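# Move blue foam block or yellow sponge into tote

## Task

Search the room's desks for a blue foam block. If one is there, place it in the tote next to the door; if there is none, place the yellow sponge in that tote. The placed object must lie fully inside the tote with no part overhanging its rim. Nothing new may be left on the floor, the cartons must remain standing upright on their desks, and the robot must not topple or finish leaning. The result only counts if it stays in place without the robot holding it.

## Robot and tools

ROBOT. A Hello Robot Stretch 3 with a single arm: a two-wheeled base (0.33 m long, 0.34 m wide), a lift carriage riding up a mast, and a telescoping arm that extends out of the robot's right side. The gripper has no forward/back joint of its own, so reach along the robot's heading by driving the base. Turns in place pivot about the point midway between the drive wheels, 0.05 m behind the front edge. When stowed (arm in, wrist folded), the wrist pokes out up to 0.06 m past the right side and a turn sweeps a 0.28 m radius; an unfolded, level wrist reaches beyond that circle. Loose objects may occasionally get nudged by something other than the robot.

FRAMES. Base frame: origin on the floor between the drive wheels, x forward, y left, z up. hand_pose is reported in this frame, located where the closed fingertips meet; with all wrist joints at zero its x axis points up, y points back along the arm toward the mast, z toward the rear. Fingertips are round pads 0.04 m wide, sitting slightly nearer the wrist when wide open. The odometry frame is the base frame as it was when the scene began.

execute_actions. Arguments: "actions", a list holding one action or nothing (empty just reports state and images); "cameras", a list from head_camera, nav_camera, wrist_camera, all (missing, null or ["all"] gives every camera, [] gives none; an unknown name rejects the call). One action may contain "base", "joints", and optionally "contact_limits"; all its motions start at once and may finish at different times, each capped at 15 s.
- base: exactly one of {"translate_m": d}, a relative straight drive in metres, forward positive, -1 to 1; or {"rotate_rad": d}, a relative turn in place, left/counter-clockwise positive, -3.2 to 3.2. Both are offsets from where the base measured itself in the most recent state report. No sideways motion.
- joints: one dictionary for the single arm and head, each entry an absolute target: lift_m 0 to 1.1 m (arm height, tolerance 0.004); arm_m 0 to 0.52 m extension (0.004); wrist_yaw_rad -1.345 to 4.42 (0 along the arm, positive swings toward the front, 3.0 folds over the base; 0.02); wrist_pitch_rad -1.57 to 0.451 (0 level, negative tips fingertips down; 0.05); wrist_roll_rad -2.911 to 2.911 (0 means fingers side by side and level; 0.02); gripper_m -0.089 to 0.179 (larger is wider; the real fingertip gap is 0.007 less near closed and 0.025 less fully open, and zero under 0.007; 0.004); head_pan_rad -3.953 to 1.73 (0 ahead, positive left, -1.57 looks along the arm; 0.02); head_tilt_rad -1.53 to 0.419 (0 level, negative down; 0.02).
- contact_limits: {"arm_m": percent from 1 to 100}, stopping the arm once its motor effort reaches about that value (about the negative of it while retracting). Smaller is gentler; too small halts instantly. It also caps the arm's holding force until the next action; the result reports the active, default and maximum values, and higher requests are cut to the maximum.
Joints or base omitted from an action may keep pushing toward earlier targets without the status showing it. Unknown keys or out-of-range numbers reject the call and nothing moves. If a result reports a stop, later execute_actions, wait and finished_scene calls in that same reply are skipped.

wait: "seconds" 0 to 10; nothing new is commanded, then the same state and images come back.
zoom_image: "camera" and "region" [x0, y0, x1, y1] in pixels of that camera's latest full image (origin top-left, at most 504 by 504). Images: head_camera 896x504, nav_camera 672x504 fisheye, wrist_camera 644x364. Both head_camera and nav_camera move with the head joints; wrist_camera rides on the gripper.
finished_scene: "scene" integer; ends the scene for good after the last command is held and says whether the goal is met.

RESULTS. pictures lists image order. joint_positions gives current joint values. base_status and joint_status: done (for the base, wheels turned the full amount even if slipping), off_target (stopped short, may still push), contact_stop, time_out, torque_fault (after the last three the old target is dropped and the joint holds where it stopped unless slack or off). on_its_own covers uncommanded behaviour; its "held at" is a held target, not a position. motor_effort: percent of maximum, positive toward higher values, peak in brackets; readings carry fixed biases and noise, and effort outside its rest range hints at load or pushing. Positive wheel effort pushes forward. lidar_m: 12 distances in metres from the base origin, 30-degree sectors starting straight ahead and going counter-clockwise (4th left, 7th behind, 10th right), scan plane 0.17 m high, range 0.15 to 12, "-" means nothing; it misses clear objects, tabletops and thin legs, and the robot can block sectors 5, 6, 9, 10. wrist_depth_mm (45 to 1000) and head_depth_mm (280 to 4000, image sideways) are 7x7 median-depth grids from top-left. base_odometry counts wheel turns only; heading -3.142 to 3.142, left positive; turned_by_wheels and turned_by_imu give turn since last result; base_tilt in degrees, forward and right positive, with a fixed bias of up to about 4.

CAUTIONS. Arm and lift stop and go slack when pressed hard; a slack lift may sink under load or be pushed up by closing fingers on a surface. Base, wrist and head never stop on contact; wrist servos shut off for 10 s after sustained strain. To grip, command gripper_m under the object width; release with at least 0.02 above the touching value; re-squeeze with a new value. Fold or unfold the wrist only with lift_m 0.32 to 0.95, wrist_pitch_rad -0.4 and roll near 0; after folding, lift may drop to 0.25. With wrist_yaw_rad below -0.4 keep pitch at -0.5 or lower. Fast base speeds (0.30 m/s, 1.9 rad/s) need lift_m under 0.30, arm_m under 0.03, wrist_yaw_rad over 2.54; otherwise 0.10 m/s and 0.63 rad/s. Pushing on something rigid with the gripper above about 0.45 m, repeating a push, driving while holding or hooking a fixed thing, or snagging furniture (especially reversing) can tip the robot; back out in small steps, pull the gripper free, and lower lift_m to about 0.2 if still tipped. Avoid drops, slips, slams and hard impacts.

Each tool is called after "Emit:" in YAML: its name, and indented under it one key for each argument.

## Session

Emit:
execute_actions:
  actions: []

Scene clock: 0.00 s.
base_odometry: x=+0.000 y=+0.000 heading=+0.000 (m, m, rad; odometry frame)
turned_by_wheels: +0.000 (rad since the last result)
turned_by_imu: +0.000 (rad since the last result)
base_tilt: forward=-1.3 right=-1.3 (deg)
lidar_m: 2.32 1.74 1.38 1.55 1.77 1.48 1.82 1.68 1.67 1.81 2.29 2.25
head_depth_mm: 2052 2490 2511 2490 2464 2085 2174 / 1931 2598 2622 2616 2608 2671 2386 / 1993 2695 2747 2773 2779 2827 2421 / 1967 2791 2914 2917 2978 2915 2434 / 1964 2759 2888 2847 2804 2700 2521 / 1916 2471 2515 2483 2415 2369 2277 / 1897 2245 2182 2154 2109 2077 2049
base_status: not commanded
joint_positions: lift_m=+0.353 arm_m=-0.002 wrist_yaw_rad=+2.927 wrist_pitch_rad=-0.361 wrist_roll_rad=-0.012 gripper_m=+0.037 head_pan_rad=-0.017 head_tilt_rad=-0.011
joint_status: not commanded
motor_effort: left_wheel=+0 right_wheel=+0 lift_m=+37 arm_m=-1 wrist_yaw_rad=+0 wrist_pitch_rad=+8 wrist_roll_rad=+0 gripper_m=+1 head_pan_rad=+0 head_tilt_rad=+1 (%)
hand_pose: x=+0.0280 y=+0.0827 z=+0.3787 quat_wxyz=(+0.201, +0.701, +0.053, +0.682) (m; base frame)
wrist_depth_mm: - - - - - - - / - - - - - - - / 889 - - - - - - / 728 - 841 902 962 - - / 602 - 681 706 751 820 910 / 521 - 556 588 635 685 704 / 462 - - 513 545 564 587
pictures: head_camera (sideways: a quarter turn clockwise sets it upright), nav_camera (sideways: a quarter turn counterclockwise sets it upright), wrist_camera
Images, in order (width x height): head_camera 896x504, nav_camera 672x504, wrist_camera 644x364.

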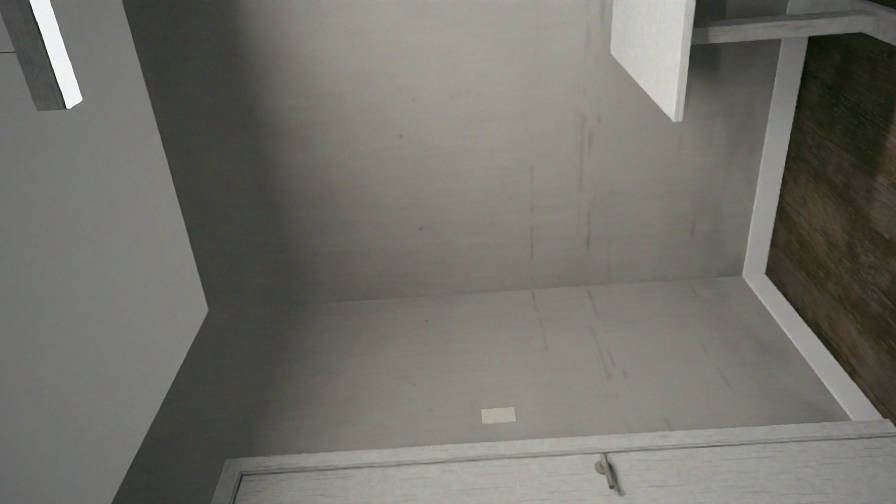

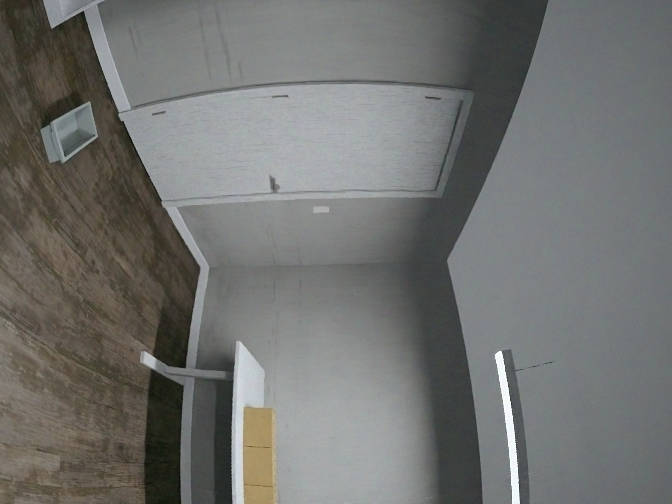

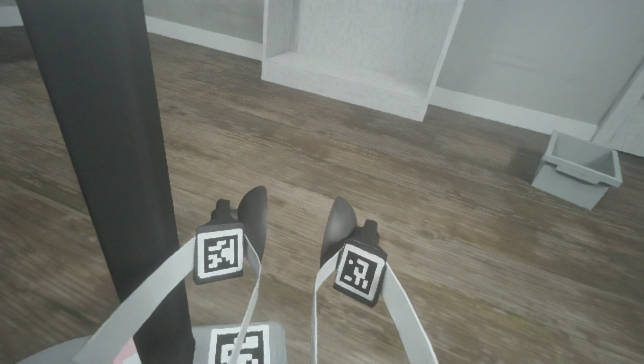

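Emit:
execute_actions:
  actions:
    - {"joints": {"lift_m": 0.285, "head_pan_rad": -1.2, "head_tilt_rad": -0.3}}
  cameras: ["head_camera", "nav_camera"]

Emit:
execute_actions:
  actions:
    - {"joints": {"head_pan_rad": -2.6}}
  cameras: ["head_camera", "nav_camera"]

Scene clock: 4.00 s.
base_odometry: x=+0.000 y=+0.000 heading=+0.000 (m, m, rad; odometry frame)
turned_by_wheels: +0.000 (rad since the last result)
turned_by_imu: +0.000 (rad since the last result)
base_tilt: forward=-1.3 right=-1.3 (deg)
lidar_m: 2.32 1.74 1.38 1.55 1.77 1.48 1.82 1.68 1.67 1.81 2.29 2.25
head_depth_mm: 2134 2233 2321 2402 2490 2016 1607 / 2358 2435 2544 2662 2677 2064 1628 / 2529 2670 2854 3032 2861 2074 1623 / 2830 2983 3106 3310 2917 2069 1629 / 2790 2876 3026 3099 2944 2116 1652 / 2607 2679 2792 2915 2856 2126 1655 / 2463 2537 2641 2616 2693 2155 1674
base_status: not commanded
joint_positions: lift_m=+0.286 arm_m=-0.002 wrist_yaw_rad=+2.927 wrist_pitch_rad=-0.361 wrist_roll_rad=-0.012 gripper_m=+0.037 head_pan_rad=-1.193 head_tilt_rad=-0.296
joint_status: all done
motor_effort: left_wheel=+0(0) right_wheel=+0(0) lift_m=+23(35) arm_m=-1(1) wrist_yaw_rad=+0(0) wrist_pitch_rad=+8(8) wrist_roll_rad=+0(0) gripper_m=+0(0) head_pan_rad=-4(41) head_tilt_rad=-2(21) (%)
hand_pose: x=+0.0279 y=+0.0827 z=+0.3112 quat_wxyz=(+0.201, +0.701, +0.053, +0.682) (m; base frame)
wrist_depth_mm: - - - - - - - / 986 - - - - - - / 764 857 910 - - - - / 623 - 742 768 829 939 921 / 514 - 600 609 671 700 752 / 464 - - 510 565 570 610 / - - - 446 475 483 503
pictures: head_camera (sideways: a quarter turn clockwise sets it upright), nav_camera (sideways: a quarter turn counterclockwise sets it upright)
Images, in order (width x height): head_camera 896x504, nav_camera 672x504.

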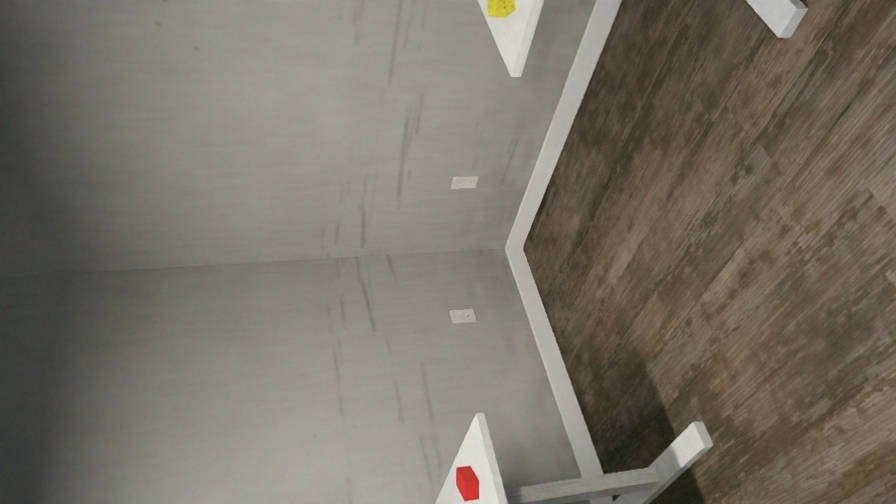

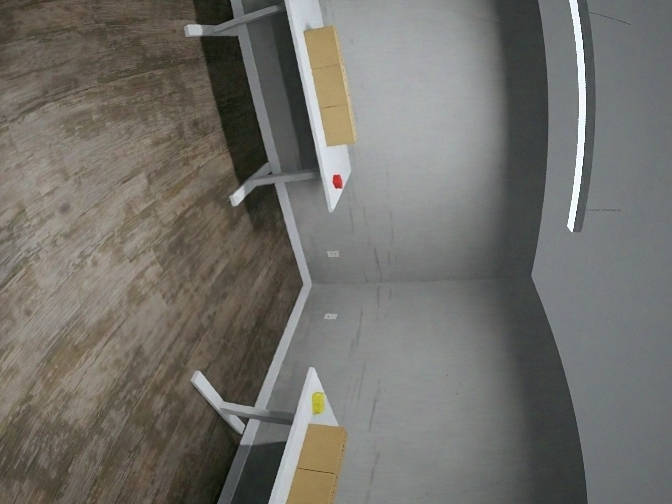

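Scene clock: 5.30 s.
base_odometry: x=+0.000 y=+0.000 heading=+0.000 (m, m, rad; odometry frame)
turned_by_wheels: +0.000 (rad since the last result)
turned_by_imu: +0.000 (rad since the last result)
base_tilt: forward=-1.3 right=-1.4 (deg)
lidar_m: 2.33 1.74 1.38 1.55 1.77 1.48 1.82 1.68 1.67 1.80 2.29 2.25
head_depth_mm: 2451 2546 2681 2787 2781 2037 1599 / 2340 2474 2572 2704 2759 2045 1619 / 2227 2318 2404 2531 2590 2082 1618 / 2106 2196 2296 2368 2488 2095 1632 / 2004 2067 2161 2256 2345 2126 1644 / 1911 1991 2065 2134 1648 1954 1656 / 1829 1881 1972 2007 1398 2109 1667
base_status: not commanded
joint_positions: lift_m=+0.286 arm_m=-0.002 wrist_yaw_rad=+2.927 wrist_pitch_rad=-0.361 wrist_roll_rad=-0.012 gripper_m=+0.037 head_pan_rad=-2.593 head_tilt_rad=-0.296
joint_status: all done
motor_effort: left_wheel=+0(0) right_wheel=+0(0) lift_m=+23(23) arm_m=-1(0) wrist_yaw_rad=-1(0) wrist_pitch_rad=+8(8) wrist_roll_rad=+0(0) gripper_m=+1(1) head_pan_rad=-4(42) head_tilt_rad=-1(1) (%)
hand_pose: x=+0.0279 y=+0.0827 z=+0.3112 quat_wxyz=(+0.201, +0.701, +0.053, +0.682) (m; base frame)
wrist_depth_mm: - - - - - - - / 993 - - - - - - / 758 862 947 - - - - / 621 - 734 800 842 918 906 / 518 - 598 613 664 700 759 / 449 - - 508 543 561 611 / - - - 445 468 482 515
pictures: head_camera (sideways: a quarter turn clockwise sets it upright), nav_camera (sideways: a quarter turn counterclockwise sets it upright)
Images, in order (width x height): head_camera 896x504, nav_camera 672x504.

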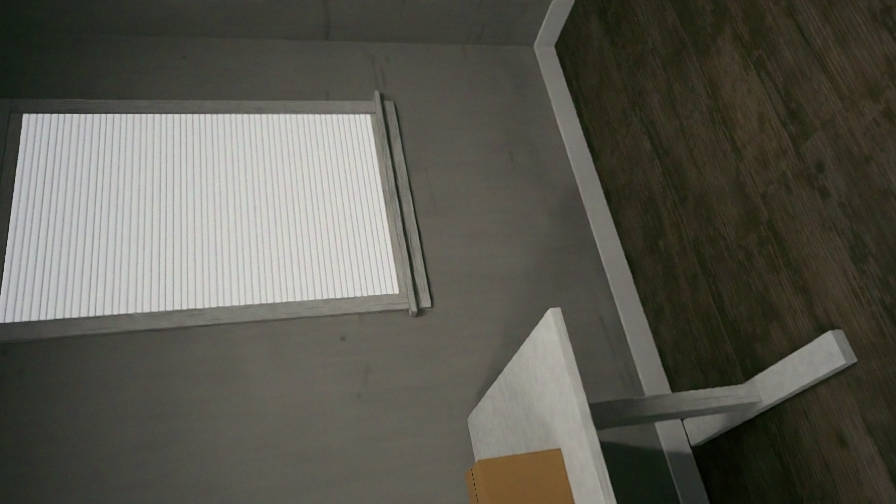

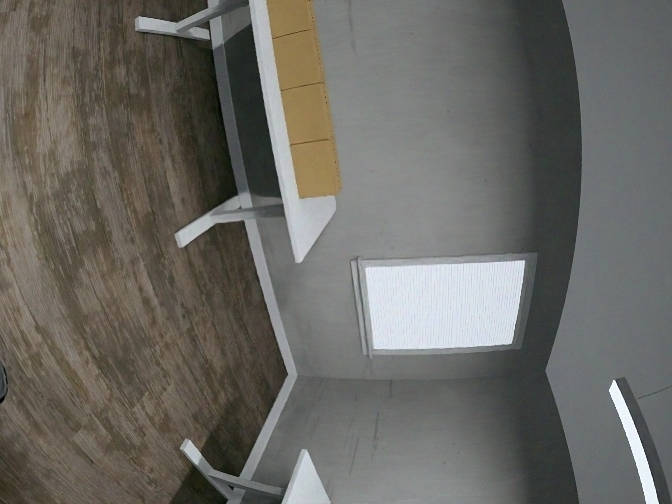

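Emit:
execute_actions:
  actions:
    - {"base": {"rotate_rad": 0.226}, "joints": {"head_pan_rad": -3.14, "head_tilt_rad": -0.5}}
  cameras: ["head_camera", "nav_camera"]

Scene clock: 48.80 s.
base_odometry: x=+0.000 y=+0.000 heading=+0.226 (m, m, rad; odometry frame)
turned_by_wheels: +0.226 (rad since the last result)
turned_by_imu: +0.223 (rad since the last result)
base_tilt: forward=-1.3 right=-1.4 (deg)
lidar_m: 1.95 1.68 1.54 1.92 2.13 1.82 2.44 1.67 1.81 2.38 2.29 2.25
head_depth_mm: 1963 2094 2123 2378 1988 1623 1348 / 2088 2236 2398 2558 2061 1633 1359 / 2264 2424 2638 2704 2070 1640 1366 / 2451 2628 2894 2821 2089 1655 1371 / 2428 2597 2774 2806 2091 1658 1384 / 2227 2378 2488 2633 2125 1672 1385 / 2052 2168 2275 2426 2152 1689 1391
base_status: done
joint_positions: lift_m=+0.286 arm_m=-0.002 wrist_yaw_rad=+2.927 wrist_pitch_rad=-0.361 wrist_roll_rad=-0.012 gripper_m=+0.037 head_pan_rad=-3.133 head_tilt_rad=-0.494
joint_status: all done
motor_effort: left_wheel=-2(12) right_wheel=+2(10) lift_m=+24(23) arm_m=-1(1) wrist_yaw_rad=+0(0) wrist_pitch_rad=+8(8) wrist_roll_rad=+0(0) gripper_m=+1(0) head_pan_rad=-4(39) head_tilt_rad=-3(18) (%)
hand_pose: x=+0.0279 y=+0.0827 z=+0.3112 quat_wxyz=(+0.201, +0.701, +0.053, +0.682) (m; base frame)
wrist_depth_mm: - - - - - - - / 985 - - - - - - / 773 882 930 - - - - / 626 - 722 779 834 884 - / 525 - 585 626 659 688 753 / 458 - - 510 552 575 617 / - - - 445 467 489 521
pictures: head_camera (sideways: a quarter turn clockwise sets it upright), nav_camera (sideways: a quarter turn counterclockwise sets it upright)
Images, in order (width x height): head_camera 896x504, nav_camera 672x504.

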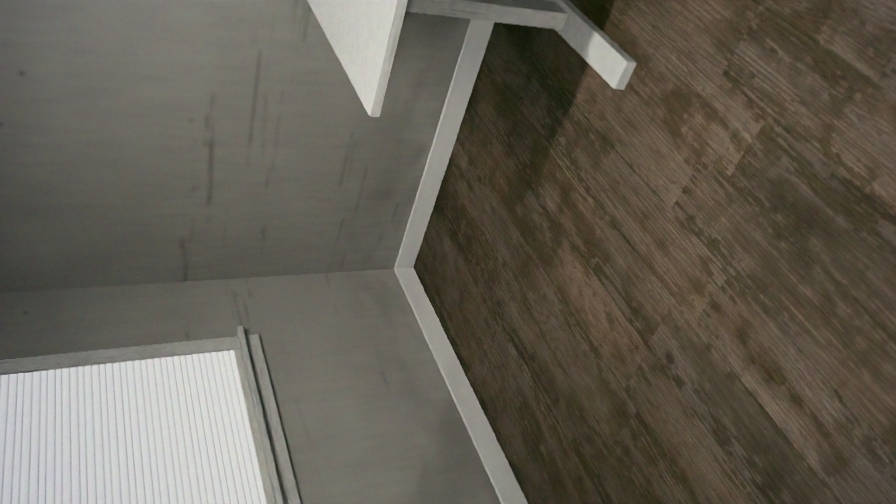

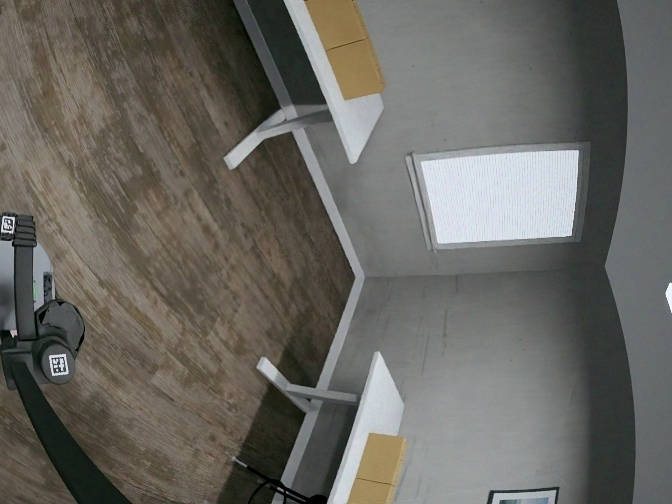

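Emit:
execute_actions:
  actions:
    - {"base": {"translate_m": -1.0}}
  cameras: ["nav_camera"]

Emit:
execute_actions:
  actions:
    - {"base": {"translate_m": -1.0}, "joints": {"head_pan_rad": 0.95, "head_tilt_rad": -0.4}}
  cameras: ["head_camera", "nav_camera"]

Scene clock: 56.40 s.
base_odometry: x=-0.975 y=-0.224 heading=+0.226 (m, m, rad; odometry frame)
turned_by_wheels: +0.000 (rad since the last result)
turned_by_imu: -0.009 (rad since the last result)
base_tilt: forward=-1.3 right=-1.3 (deg)
lidar_m: 2.79 2.20 2.05 1.02 1.30 0.96 1.60 1.40 0.99 1.59 1.80 2.92
head_depth_mm: 1288 1371 1469 1587 1700 1624 1355 / 1368 1469 1574 1721 1851 1628 1359 / 1475 1581 1722 1885 1986 1646 1365 / 1589 1735 1878 2071 2088 1650 1372 / 1623 1737 1847 2005 2037 1654 1386 / 1499 1572 1663 1786 1893 1675 1391 / 1385 1453 1536 1632 1723 1695 1397
base_status: done
joint_positions: lift_m=+0.286 arm_m=-0.002 wrist_yaw_rad=+2.927 wrist_pitch_rad=-0.361 wrist_roll_rad=-0.012 gripper_m=+0.037 head_pan_rad=-3.133 head_tilt_rad=-0.495
joint_status: not commanded
motor_effort: left_wheel=-1(13) right_wheel=+1(5) lift_m=+24(24) arm_m=-1(1) wrist_yaw_rad=+0(0) wrist_pitch_rad=+8(8) wrist_roll_rad=+0(0) gripper_m=+0(1) head_pan_rad=-3(4) head_tilt_rad=-3(3) (%)
hand_pose: x=+0.0279 y=+0.0827 z=+0.3112 quat_wxyz=(+0.201, +0.701, +0.053, +0.682) (m; base frame)
wrist_depth_mm: - - - - - - - / 997 - - - - - - / 765 868 932 - - - - / 619 - 733 768 847 933 995 / 529 - 606 627 671 699 755 / 457 - - 516 551 570 609 / - - - 448 461 485 521
pictures: nav_camera (sideways: a quarter turn counterclockwise sets it upright)
Images, in order (width x height): nav_camera 672x504.

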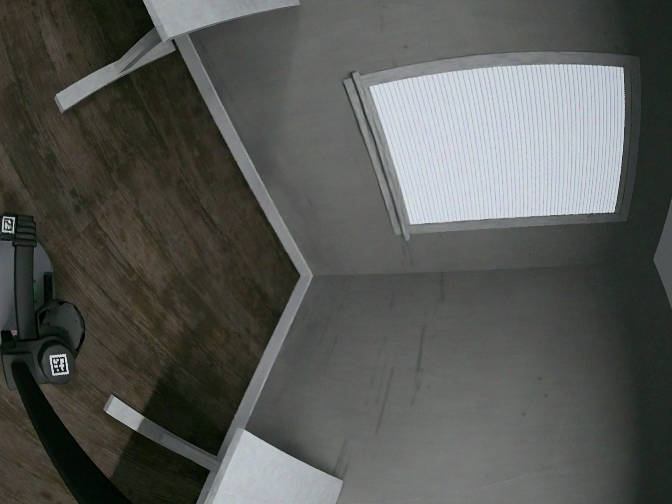

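Scene clock: 61.50 s.
base_odometry: x=-1.949 y=-0.448 heading=+0.226 (m, m, rad; odometry frame)
turned_by_wheels: +0.000 (rad since the last result)
turned_by_imu: -0.009 (rad since the last result)
base_tilt: forward=-1.3 right=-1.2 (deg)
lidar_m: 3.62 2.83 0.70 0.80 0.67 0.67 0.76 0.72 0.72 0.82 1.06 3.71
head_depth_mm: 2565 2731 2871 2990 2293 1779 1441 / 2560 2746 2908 3036 2061 806 711 / 2617 2735 2925 1535 1058 810 714 / 2635 2804 2954 1080 1002 815 720 / 2654 2815 2954 1571 1033 822 724 / 2256 2239 2232 1588 1089 827 861 / 1701 1674 1670 1492 1100 834 1384
base_status: done
joint_positions: lift_m=+0.286 arm_m=-0.002 wrist_yaw_rad=+2.927 wrist_pitch_rad=-0.361 wrist_roll_rad=-0.012 gripper_m=+0.037 head_pan_rad=+0.943 head_tilt_rad=-0.409
joint_status: all done
motor_effort: left_wheel=+0(12) right_wheel=+0(6) lift_m=+23(24) arm_m=+0(1) wrist_yaw_rad=+0(0) wrist_pitch_rad=+8(8) wrist_roll_rad=+0(0) gripper_m=+0(0) head_pan_rad=+4(41) head_tilt_rad=+4(12) (%)
hand_pose: x=+0.0279 y=+0.0827 z=+0.3112 quat_wxyz=(+0.201, +0.701, +0.053, +0.682) (m; base frame)
wrist_depth_mm: - 695 853 - - - - / 542 800 906 - - - - / 582 792 893 867 - - - / 594 - 716 765 803 887 976 / 523 - 599 613 677 711 753 / 450 - - 505 555 575 602 / - - - 443 464 486 517
pictures: head_camera (sideways: a quarter turn clockwise sets it upright), nav_camera (sideways: a quarter turn counterclockwise sets it upright)
Images, in order (width x height): head_camera 896x504, nav_camera 672x504.

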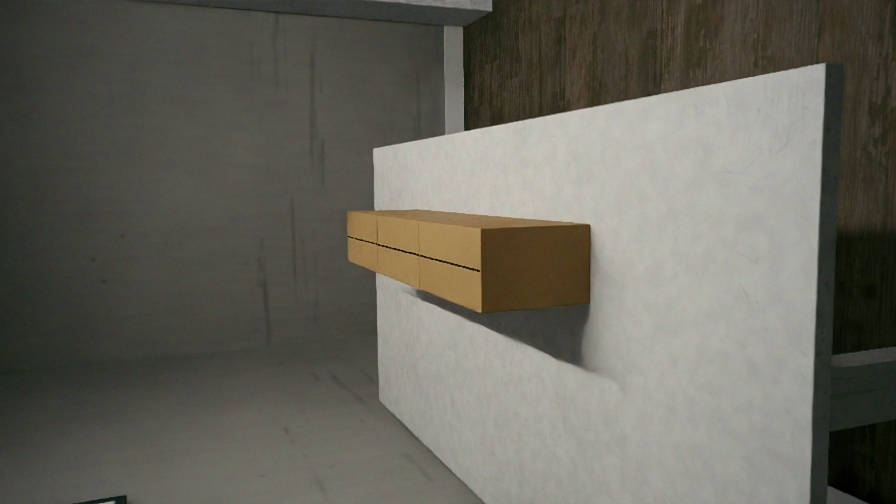

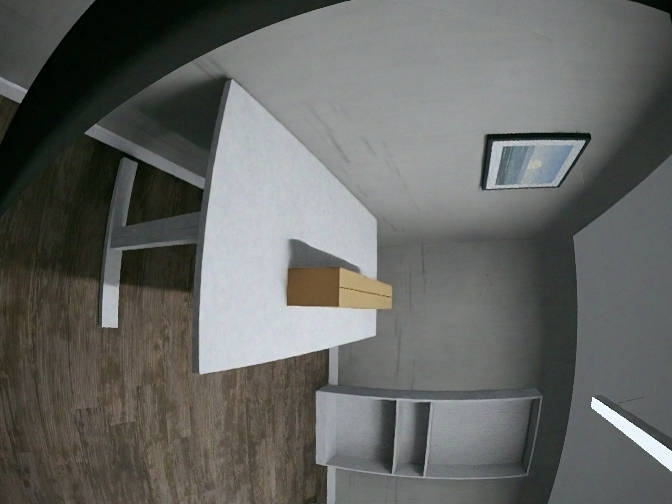

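Emit:
zoom_image:
  camera: "nav_camera"
  region: [260, 200, 420, 340]

Emit:
execute_actions:
  actions:
    - {"joints": {"head_pan_rad": -0.85}}
  cameras: ["head_camera", "nav_camera"]

Region (260, 200, 420, 340) of nav_camera's 672x504 image, scaled by 3.150, with more detail than that image has; it fills the top 441 rows of this view, and the rest is white.

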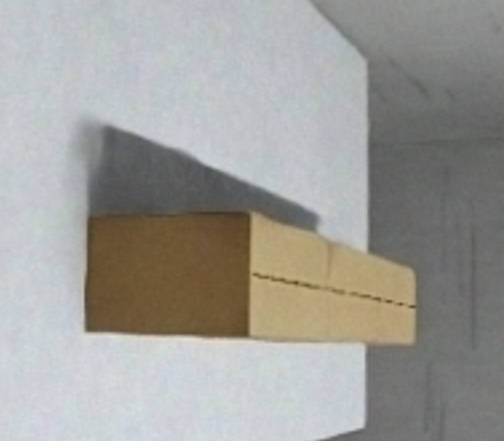

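Scene clock: 65.03 s.
base_odometry: x=-1.949 y=-0.448 heading=+0.226 (m, m, rad; odometry frame)
turned_by_wheels: +0.000 (rad since the last result)
turned_by_imu: +0.000 (rad since the last result)
base_tilt: forward=-1.3 right=-1.3 (deg)
lidar_m: 3.62 2.83 0.70 0.80 0.67 0.67 0.76 0.72 0.72 0.82 1.06 3.69
head_depth_mm: 1548 1600 1664 1488 1191 1726 1414 / 1981 2087 2148 1511 1156 1672 1376 / 2736 2975 2875 1518 1158 1746 1392 / 3560 3728 - 1227 1119 1810 1470 / 3474 3722 3855 1479 1133 1822 1473 / 3455 3632 3861 3570 2311 1835 1481 / 3436 3602 3785 3510 2421 1842 1492
base_status: not commanded
joint_positions: lift_m=+0.286 arm_m=-0.002 wrist_yaw_rad=+2.927 wrist_pitch_rad=-0.361 wrist_roll_rad=-0.012 gripper_m=+0.037 head_pan_rad=-0.843 head_tilt_rad=-0.409
joint_status: all done
motor_effort: left_wheel=+0(0) right_wheel=+0(0) lift_m=+23(24) arm_m=-1(1) wrist_yaw_rad=+0(0) wrist_pitch_rad=+8(8) wrist_roll_rad=+0(0) gripper_m=+0(0) head_pan_rad=-4(44) head_tilt_rad=+3(3) (%)
hand_pose: x=+0.0279 y=+0.0827 z=+0.3112 quat_wxyz=(+0.201, +0.701, +0.053, +0.682) (m; base frame)
wrist_depth_mm: - 687 865 - - - - / 544 772 945 - - - - / 590 813 885 846 - - - / 604 - 727 767 795 916 992 / 526 - 590 617 670 698 762 / 454 - - 505 557 575 611 / - - - 444 466 483 507
pictures: head_camera (sideways: a quarter turn clockwise sets it upright), nav_camera (sideways: a quarter turn counterclockwise sets it upright)
Images, in order (width x height): head_camera 896x504, nav_camera 672x504.

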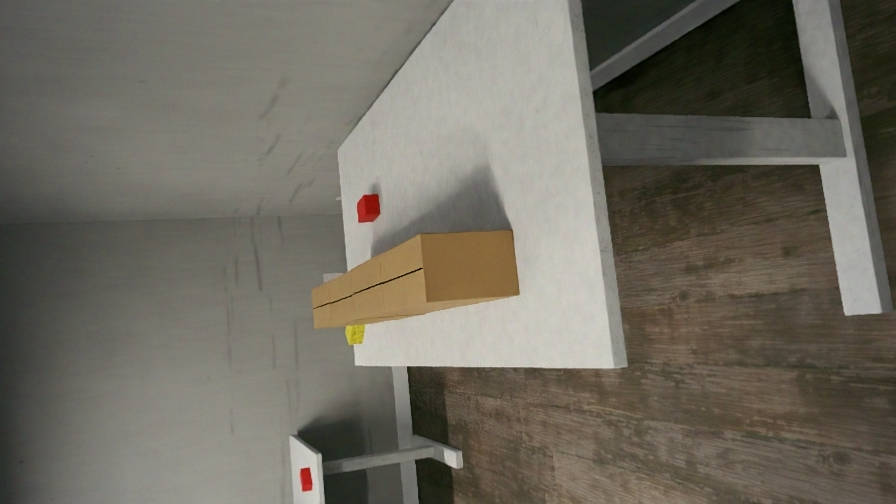

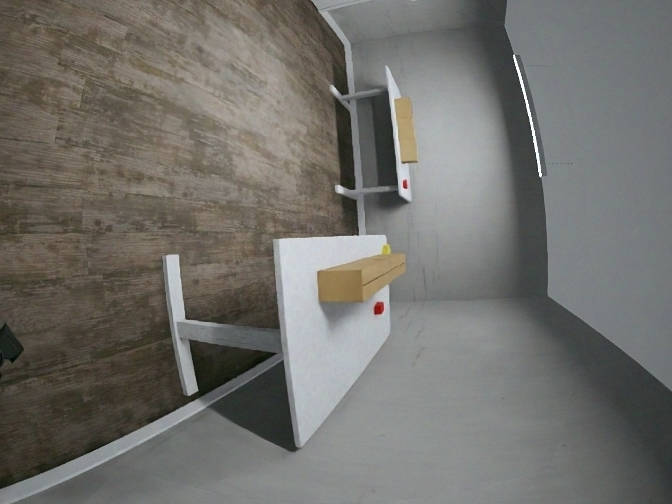

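Emit:
execute_actions:
  actions:
    - {"base": {"translate_m": 0.8}, "joints": {"head_pan_rad": 0.0, "head_tilt_rad": -0.45}}
  cameras: []

Emit:
execute_actions:
  actions:
    - {"base": {"rotate_rad": -0.9}}
  cameras: ["head_camera", "nav_camera"]

Scene clock: 117.03 s.
base_odometry: x=-1.170 y=-0.269 heading=+0.226 (m, m, rad; odometry frame)
turned_by_wheels: +0.000 (rad since the last result)
turned_by_imu: +0.006 (rad since the last result)
base_tilt: forward=-1.4 right=-1.4 (deg)
lidar_m: 2.96 2.19 2.50 1.00 0.82 1.26 1.43 1.27 0.93 0.92 1.85 3.06
head_depth_mm: 3198 3385 3549 3048 2182 1707 1411 / 3438 3622 3848 3052 2202 1718 1413 / 3590 3831 - 3054 2214 1720 1422 / 3302 3467 3711 3124 2218 1734 1431 / 2927 3095 3312 3206 2261 1739 1434 / 2718 2838 2962 3007 2259 1754 1443 / 2465 2600 2742 2840 2292 1766 1450
base_status: done
joint_positions: lift_m=+0.286 arm_m=-0.002 wrist_yaw_rad=+2.927 wrist_pitch_rad=-0.361 wrist_roll_rad=-0.012 gripper_m=+0.037 head_pan_rad=-0.007 head_tilt_rad=-0.445
joint_status: all done
motor_effort: left_wheel=-1(12) right_wheel=+0(6) lift_m=+23(23) arm_m=-1(1) wrist_yaw_rad=+0(0) wrist_pitch_rad=+8(8) wrist_roll_rad=+0(0) gripper_m=+0(0) head_pan_rad=+3(42) head_tilt_rad=-1(8) (%)
hand_pose: x=+0.0279 y=+0.0827 z=+0.3112 quat_wxyz=(+0.201, +0.701, +0.053, +0.682) (m; base frame)
wrist_depth_mm: 933 - - - - - - / 947 - - - - - - / 762 854 936 - - - - / 567 - 715 777 817 930 - / 520 - 589 615 661 696 769 / 461 - - 511 555 573 598 / - - - 452 464 473 507
pictures: none
No camera images: the call's "cameras" was empty. Leave "cameras" out to get every camera's image.

Scene clock: 118.90 s.
base_odometry: x=-1.170 y=-0.269 heading=-0.674 (m, m, rad; odometry frame)
turned_by_wheels: -0.900 (rad since the last result)
turned_by_imu: -0.888 (rad since the last result)
base_tilt: forward=-1.5 right=-1.5 (deg)
lidar_m: 3.05 3.35 2.73 2.19 1.20 1.00 0.83 1.27 1.38 1.26 0.91 1.58
head_depth_mm: 2380 2499 2383 1215 1121 1711 1408 / 2914 3096 2859 1456 2082 1719 1415 / 3122 3278 3538 2938 2212 1721 1421 / 3060 3250 3496 3125 2233 1739 1421 / 2962 3180 3405 3137 2243 1755 1430 / 2960 3151 3290 3078 2265 1763 1444 / 2903 3067 3194 3229 2297 1769 1449
base_status: done
joint_positions: lift_m=+0.286 arm_m=-0.002 wrist_yaw_rad=+2.927 wrist_pitch_rad=-0.361 wrist_roll_rad=-0.012 gripper_m=+0.037 head_pan_rad=-0.007 head_tilt_rad=-0.445
joint_status: not commanded
motor_effort: left_wheel=+3(13) right_wheel=-3(9) lift_m=+23(24) arm_m=+0(1) wrist_yaw_rad=+0(0) wrist_pitch_rad=+8(8) wrist_roll_rad=+0(0) gripper_m=+1(0) head_pan_rad=+3(3) head_tilt_rad=-2(1) (%)
hand_pose: x=+0.0279 y=+0.0826 z=+0.3112 quat_wxyz=(+0.201, +0.701, +0.053, +0.682) (m; base frame)
wrist_depth_mm: - - - - - - - / - - - - - - - / 776 873 917 - - - - / 622 - 730 776 815 903 981 / 528 - 592 599 653 710 746 / 451 - - 501 557 572 617 / - - - 440 462 483 518
pictures: head_camera (sideways: a quarter turn clockwise sets it upright), nav_camera (sideways: a quarter turn counterclockwise sets it upright)
Images, in order (width x height): head_camera 896x504, nav_camera 672x504.

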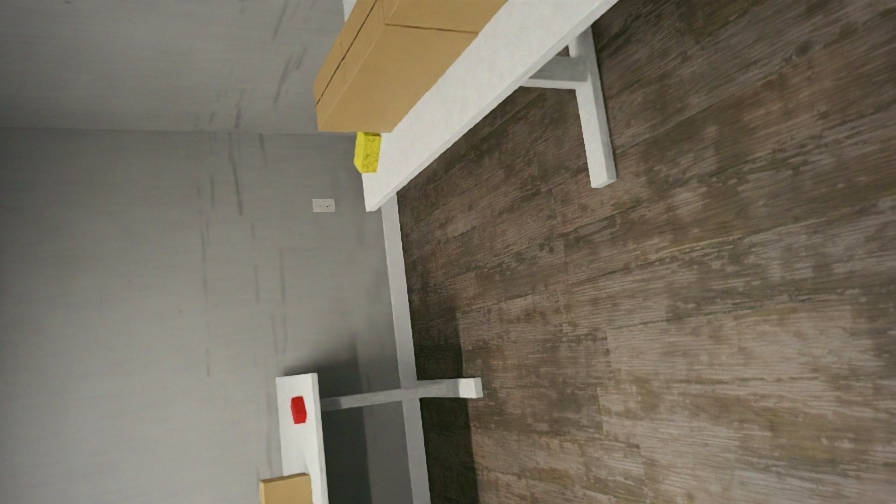

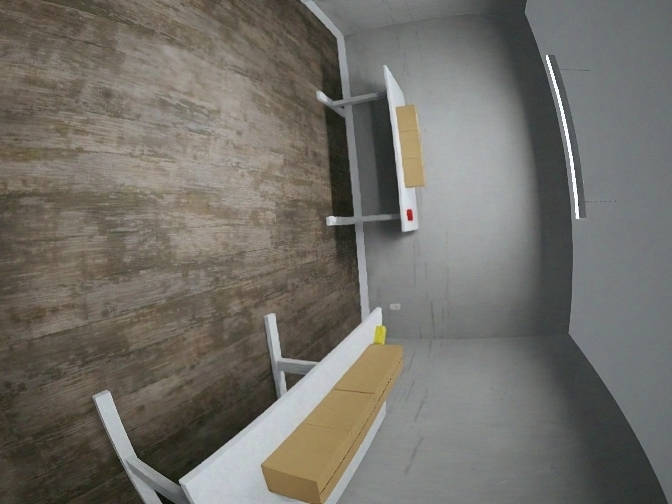

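Emit:
execute_actions:
  actions: []

Scene clock: 128.30 s.
base_odometry: x=-1.170 y=-0.269 heading=-0.674 (m, m, rad; odometry frame)
turned_by_wheels: +0.000 (rad since the last result)
turned_by_imu: +0.000 (rad since the last result)
base_tilt: forward=-1.3 right=-1.3 (deg)
lidar_m: 3.06 3.34 2.73 2.19 1.20 1.00 0.83 1.27 1.38 1.27 0.92 1.58
head_depth_mm: 2392 2485 2400 1209 1123 1700 1405 / 2950 3098 2887 1463 2055 1721 1412 / 3090 3306 3501 2922 2198 1728 1420 / 3071 3236 3493 3137 2227 1734 1421 / 3036 3200 3414 3129 2240 1754 1437 / 2970 3107 3346 3122 2265 1774 1439 / 2909 3083 3169 3227 2305 1764 1452
base_status: done
joint_positions: lift_m=+0.286 arm_m=-0.002 wrist_yaw_rad=+2.927 wrist_pitch_rad=-0.361 wrist_roll_rad=-0.012 gripper_m=+0.037 head_pan_rad=-0.007 head_tilt_rad=-0.445
joint_status: not commanded
motor_effort: left_wheel=+3(13) right_wheel=-3(9) lift_m=+23(24) arm_m=+0(1) wrist_yaw_rad=+0(0) wrist_pitch_rad=+8(8) wrist_roll_rad=+0(0) gripper_m=+1(0) head_pan_rad=+3(3) head_tilt_rad=-2(1) (%)
hand_pose: x=+0.0279 y=+0.0826 z=+0.3112 quat_wxyz=(+0.201, +0.701, +0.053, +0.682) (m; base frame)
wrist_depth_mm: - - - - - - - / 968 - - - - - - / 766 867 915 - - - - / 616 - 729 782 822 918 - / 513 - 589 620 670 708 756 / 455 - - 504 553 576 603 / - - - 445 465 488 512
pictures: head_camera (sideways: a quarter turn clockwise sets it upright), nav_camera (sideways: a quarter turn counterclockwise sets it upright), wrist_camera
Images, in order (width x height): head_camera 896x504, nav_camera 672x504, wrist_camera 644x364.

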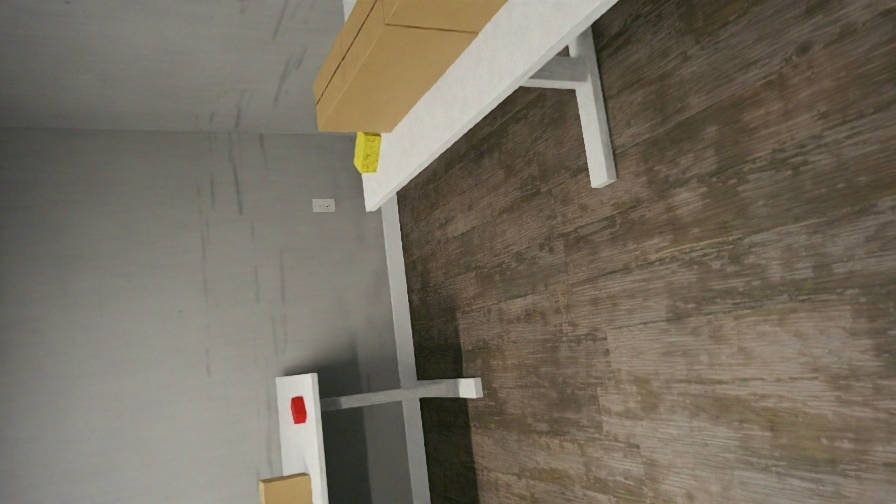

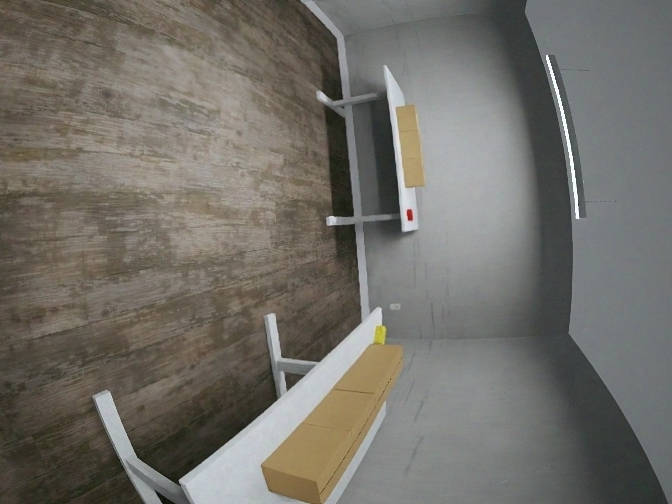

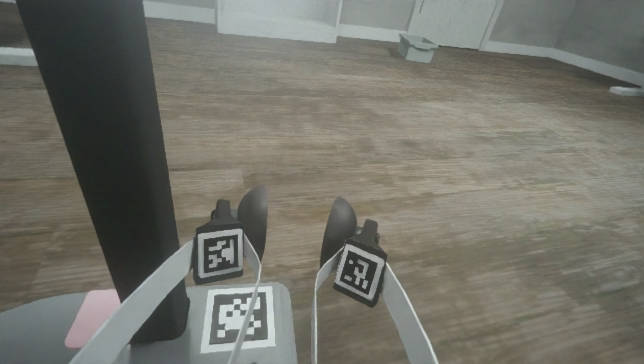

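Emit:
execute_actions:
  actions:
    - {"base": {"translate_m": 1.0}, "joints": {"head_tilt_rad": -0.75, "head_pan_rad": 0.0}}
  cameras: ["head_camera", "nav_camera"]

Scene clock: 143.90 s.
base_odometry: x=-0.388 y=-0.893 heading=-0.674 (m, m, rad; odometry frame)
turned_by_wheels: +0.000 (rad since the last result)
turned_by_imu: +0.008 (rad since the last result)
base_tilt: forward=-1.4 right=-1.3 (deg)
lidar_m: 2.07 2.08 2.85 2.35 2.63 1.98 1.83 1.87 0.83 1.12 1.13 0.95
head_depth_mm: 2150 2288 2281 849 785 1348 1189 / 2316 2609 2430 964 1598 1334 1191 / 2264 2541 2427 1919 1589 1368 1190 / 2245 2475 2454 1937 1600 1375 1194 / 2195 2460 2487 1941 1619 1380 1197 / 2147 2407 2488 1953 1630 1375 1206 / 2068 1972 2394 1957 1619 1387 1200
base_status: done
joint_positions: lift_m=+0.286 arm_m=-0.002 wrist_yaw_rad=+2.927 wrist_pitch_rad=-0.361 wrist_roll_rad=-0.012 gripper_m=+0.037 head_pan_rad=-0.007 head_tilt_rad=-0.741
joint_status: all done
motor_effort: left_wheel=+1(13) right_wheel=-2(5) lift_m=+24(23) arm_m=+0(0) wrist_yaw_rad=+0(0) wrist_pitch_rad=+7(8) wrist_roll_rad=+0(0) gripper_m=+0(0) head_pan_rad=+3(3) head_tilt_rad=-4(22) (%)
hand_pose: x=+0.0279 y=+0.0826 z=+0.3112 quat_wxyz=(+0.201, +0.701, +0.053, +0.682) (m; base frame)
wrist_depth_mm: - - - - - - - / 998 - - - - - - / 769 865 947 - - - - / 624 - 730 807 830 887 - / 526 - 588 600 659 695 744 / 453 - - 506 556 588 609 / - - - 450 469 486 515
pictures: head_camera (sideways: a quarter turn clockwise sets it upright), nav_camera (sideways: a quarter turn counterclockwise sets it upright)
Images, in order (width x height): head_camera 896x504, nav_camera 672x504.

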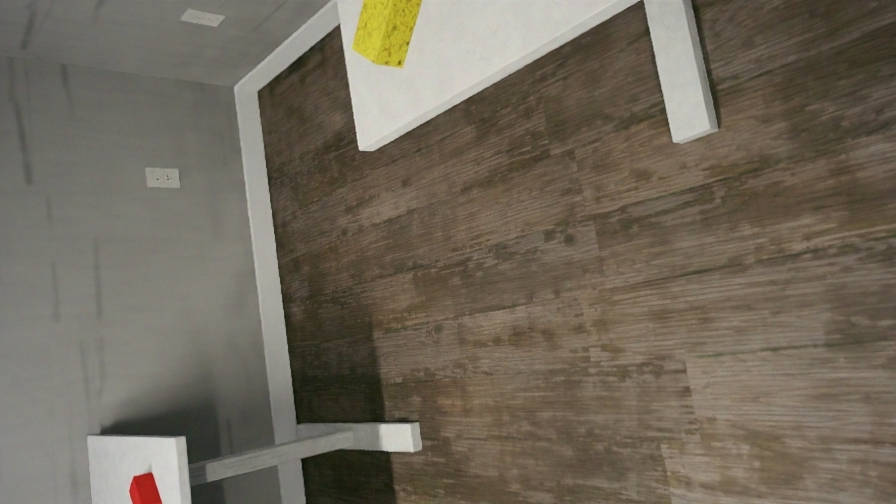

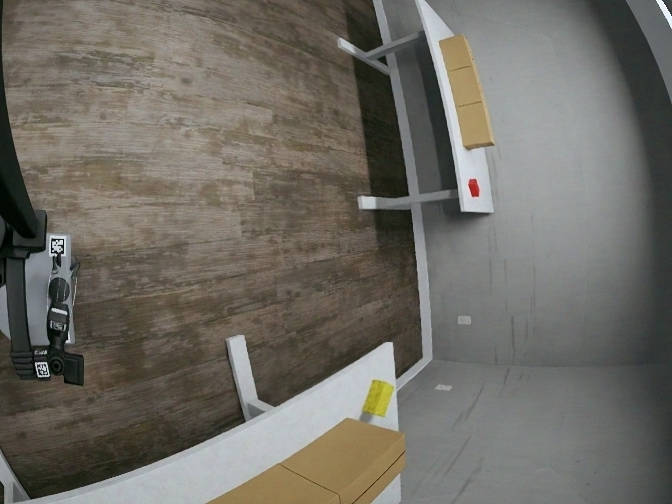

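Emit:
execute_actions:
  actions:
    - {"base": {"translate_m": 1.0}, "joints": {"head_tilt_rad": -0.95, "head_pan_rad": -2.15}}
  cameras: ["head_camera", "nav_camera"]

Scene clock: 186.17 s.
base_odometry: x=+0.393 y=-1.517 heading=-0.674 (m, m, rad; odometry frame)
turned_by_wheels: +0.000 (rad since the last result)
turned_by_imu: +0.008 (rad since the last result)
base_tilt: forward=-1.3 right=-1.4 (deg)
lidar_m: 1.53 1.13 1.94 2.76 2.81 2.90 2.83 1.59 0.57 0.99 1.00 1.25
head_depth_mm: 1204 676 763 713 1405 1247 1128 / 1203 663 639 700 1329 1248 1140 / 1213 978 632 692 618 1229 1160 / 1175 950 783 679 607 1185 - / 1119 982 823 705 630 1237 1153 / 1054 985 823 709 1337 1261 1131 / 978 988 828 724 1404 1260 1139
base_status: done
joint_positions: lift_m=+0.286 arm_m=-0.002 wrist_yaw_rad=+2.927 wrist_pitch_rad=-0.361 wrist_roll_rad=-0.012 gripper_m=+0.037 head_pan_rad=-2.143 head_tilt_rad=-0.939
joint_status: all done
motor_effort: left_wheel=+0(12) right_wheel=+0(6) lift_m=+23(24) arm_m=+0(1) wrist_yaw_rad=+0(0) wrist_pitch_rad=+8(8) wrist_roll_rad=+0(0) gripper_m=+0(1) head_pan_rad=-3(41) head_tilt_rad=-5(20) (%)
hand_pose: x=+0.0279 y=+0.0826 z=+0.3112 quat_wxyz=(+0.201, +0.701, +0.053, +0.682) (m; base frame)
wrist_depth_mm: - - - - - - - / 986 - - - - - - / 765 866 934 - - - - / 609 - 705 777 835 901 888 / 523 - 586 611 681 723 747 / 466 - - 510 547 572 621 / - - - 450 466 483 517
pictures: head_camera (sideways: a quarter turn clockwise sets it upright), nav_camera (sideways: a quarter turn counterclockwise sets it upright)
Images, in order (width x height): head_camera 896x504, nav_camera 672x504.

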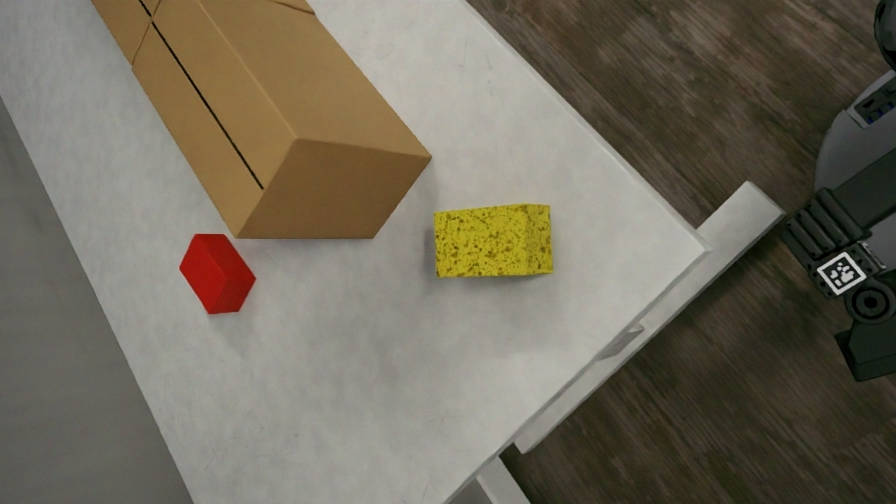

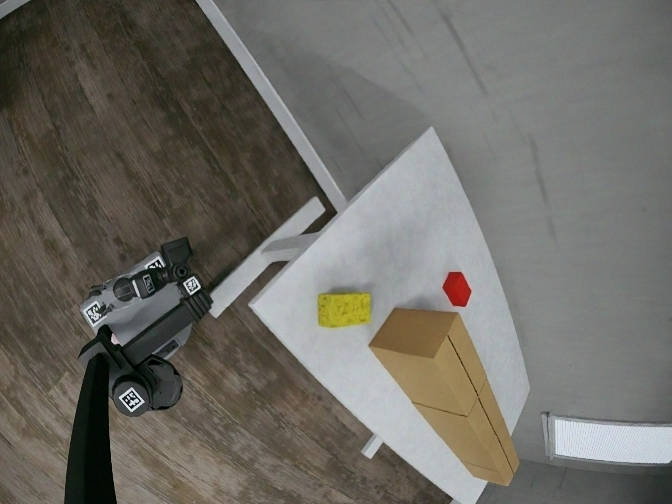

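Emit:
execute_actions:
  actions:
    - {"base": {"translate_m": 0.8}, "joints": {"head_tilt_rad": -0.55, "head_pan_rad": 1.38}}
  cameras: ["head_camera", "nav_camera"]

Scene clock: 211.07 s.
base_odometry: x=+1.018 y=-2.016 heading=-0.674 (m, m, rad; odometry frame)
turned_by_wheels: +0.000 (rad since the last result)
turned_by_imu: +0.006 (rad since the last result)
base_tilt: forward=-1.4 right=-1.4 (deg)
lidar_m: 0.74 0.75 0.54 1.72 2.89 3.59 3.61 1.12 0.96 0.89 0.90 0.80
head_depth_mm: 1032 1092 1155 1102 846 690 1242 / 1198 1281 1353 1109 851 694 844 / 1421 1532 1547 1090 856 696 616 / 1754 1937 1636 1085 860 698 602 / 2302 2604 1661 834 852 651 591 / 2460 2640 1160 867 844 704 592 / 2395 2571 1500 1161 879 729 611
base_status: done
joint_positions: lift_m=+0.286 arm_m=-0.002 wrist_yaw_rad=+2.927 wrist_pitch_rad=-0.361 wrist_roll_rad=-0.012 gripper_m=+0.037 head_pan_rad=+1.373 head_tilt_rad=-0.557
joint_status: all done
motor_effort: left_wheel=-1(11) right_wheel=+1(7) lift_m=+24(23) arm_m=-1(1) wrist_yaw_rad=+0(0) wrist_pitch_rad=+8(8) wrist_roll_rad=+0(0) gripper_m=+0(0) head_pan_rad=+3(41) head_tilt_rad=+3(24) (%)
hand_pose: x=+0.0279 y=+0.0826 z=+0.3112 quat_wxyz=(+0.201, +0.701, +0.053, +0.682) (m; base frame)
wrist_depth_mm: - - - - 536 798 641 / 981 - - - 600 827 620 / 743 891 912 994 - 840 636 / 608 - 683 705 761 802 630 / 517 - 583 620 666 690 640 / 452 - - 504 544 579 604 / - - - 448 466 488 499
pictures: head_camera (sideways: a quarter turn clockwise sets it upright), nav_camera (sideways: a quarter turn counterclockwise sets it upright)
Images, in order (width x height): head_camera 896x504, nav_camera 672x504.

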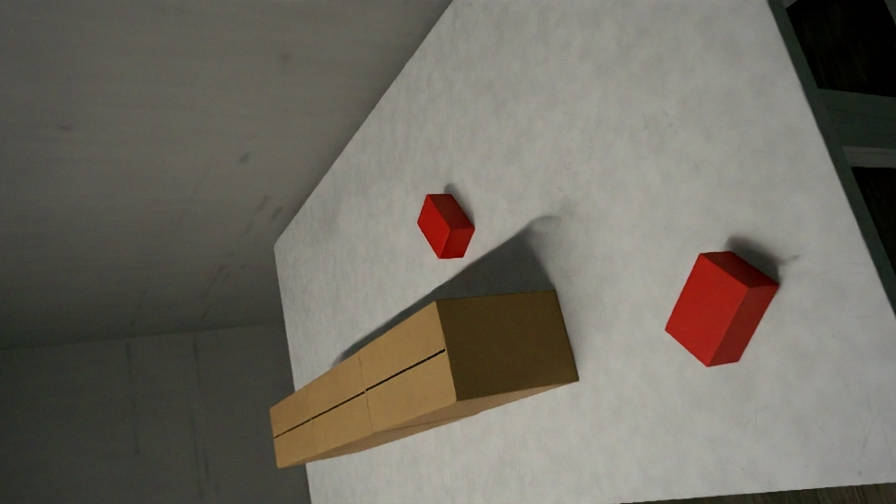

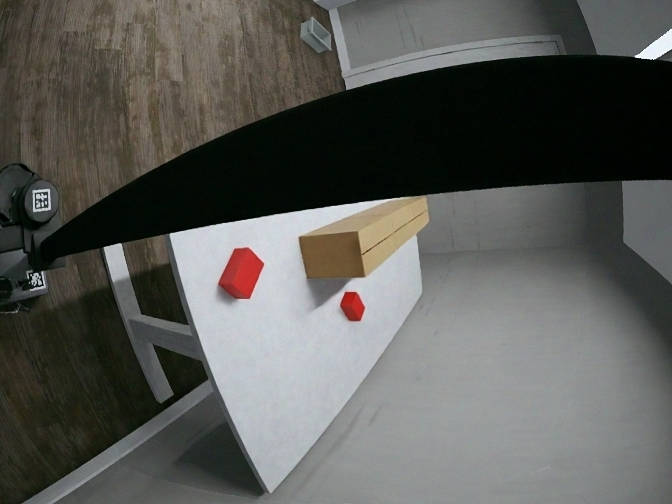

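Emit:
zoom_image:
  camera: "head_camera"
  region: [250, 220, 500, 480]

Emit:
zoom_image:
  camera: "nav_camera"
  region: [260, 0, 460, 100]

Region (250, 220, 500, 480) of head_camera's 896x504 image, scaled by 1.938, with more detail than that image has; it fills the left 485 columns of this view, and the rest is white.

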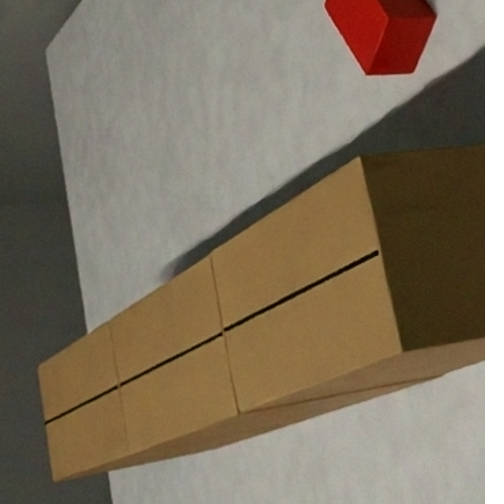

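Region (260, 0, 460, 100) of nav_camera's 672x504 image, scaled by 2.520, with more detail than that image has.

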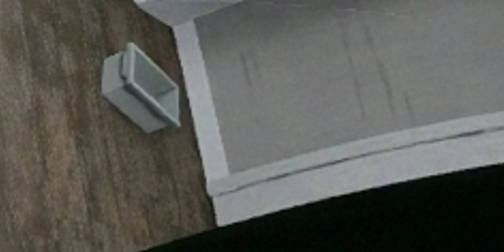

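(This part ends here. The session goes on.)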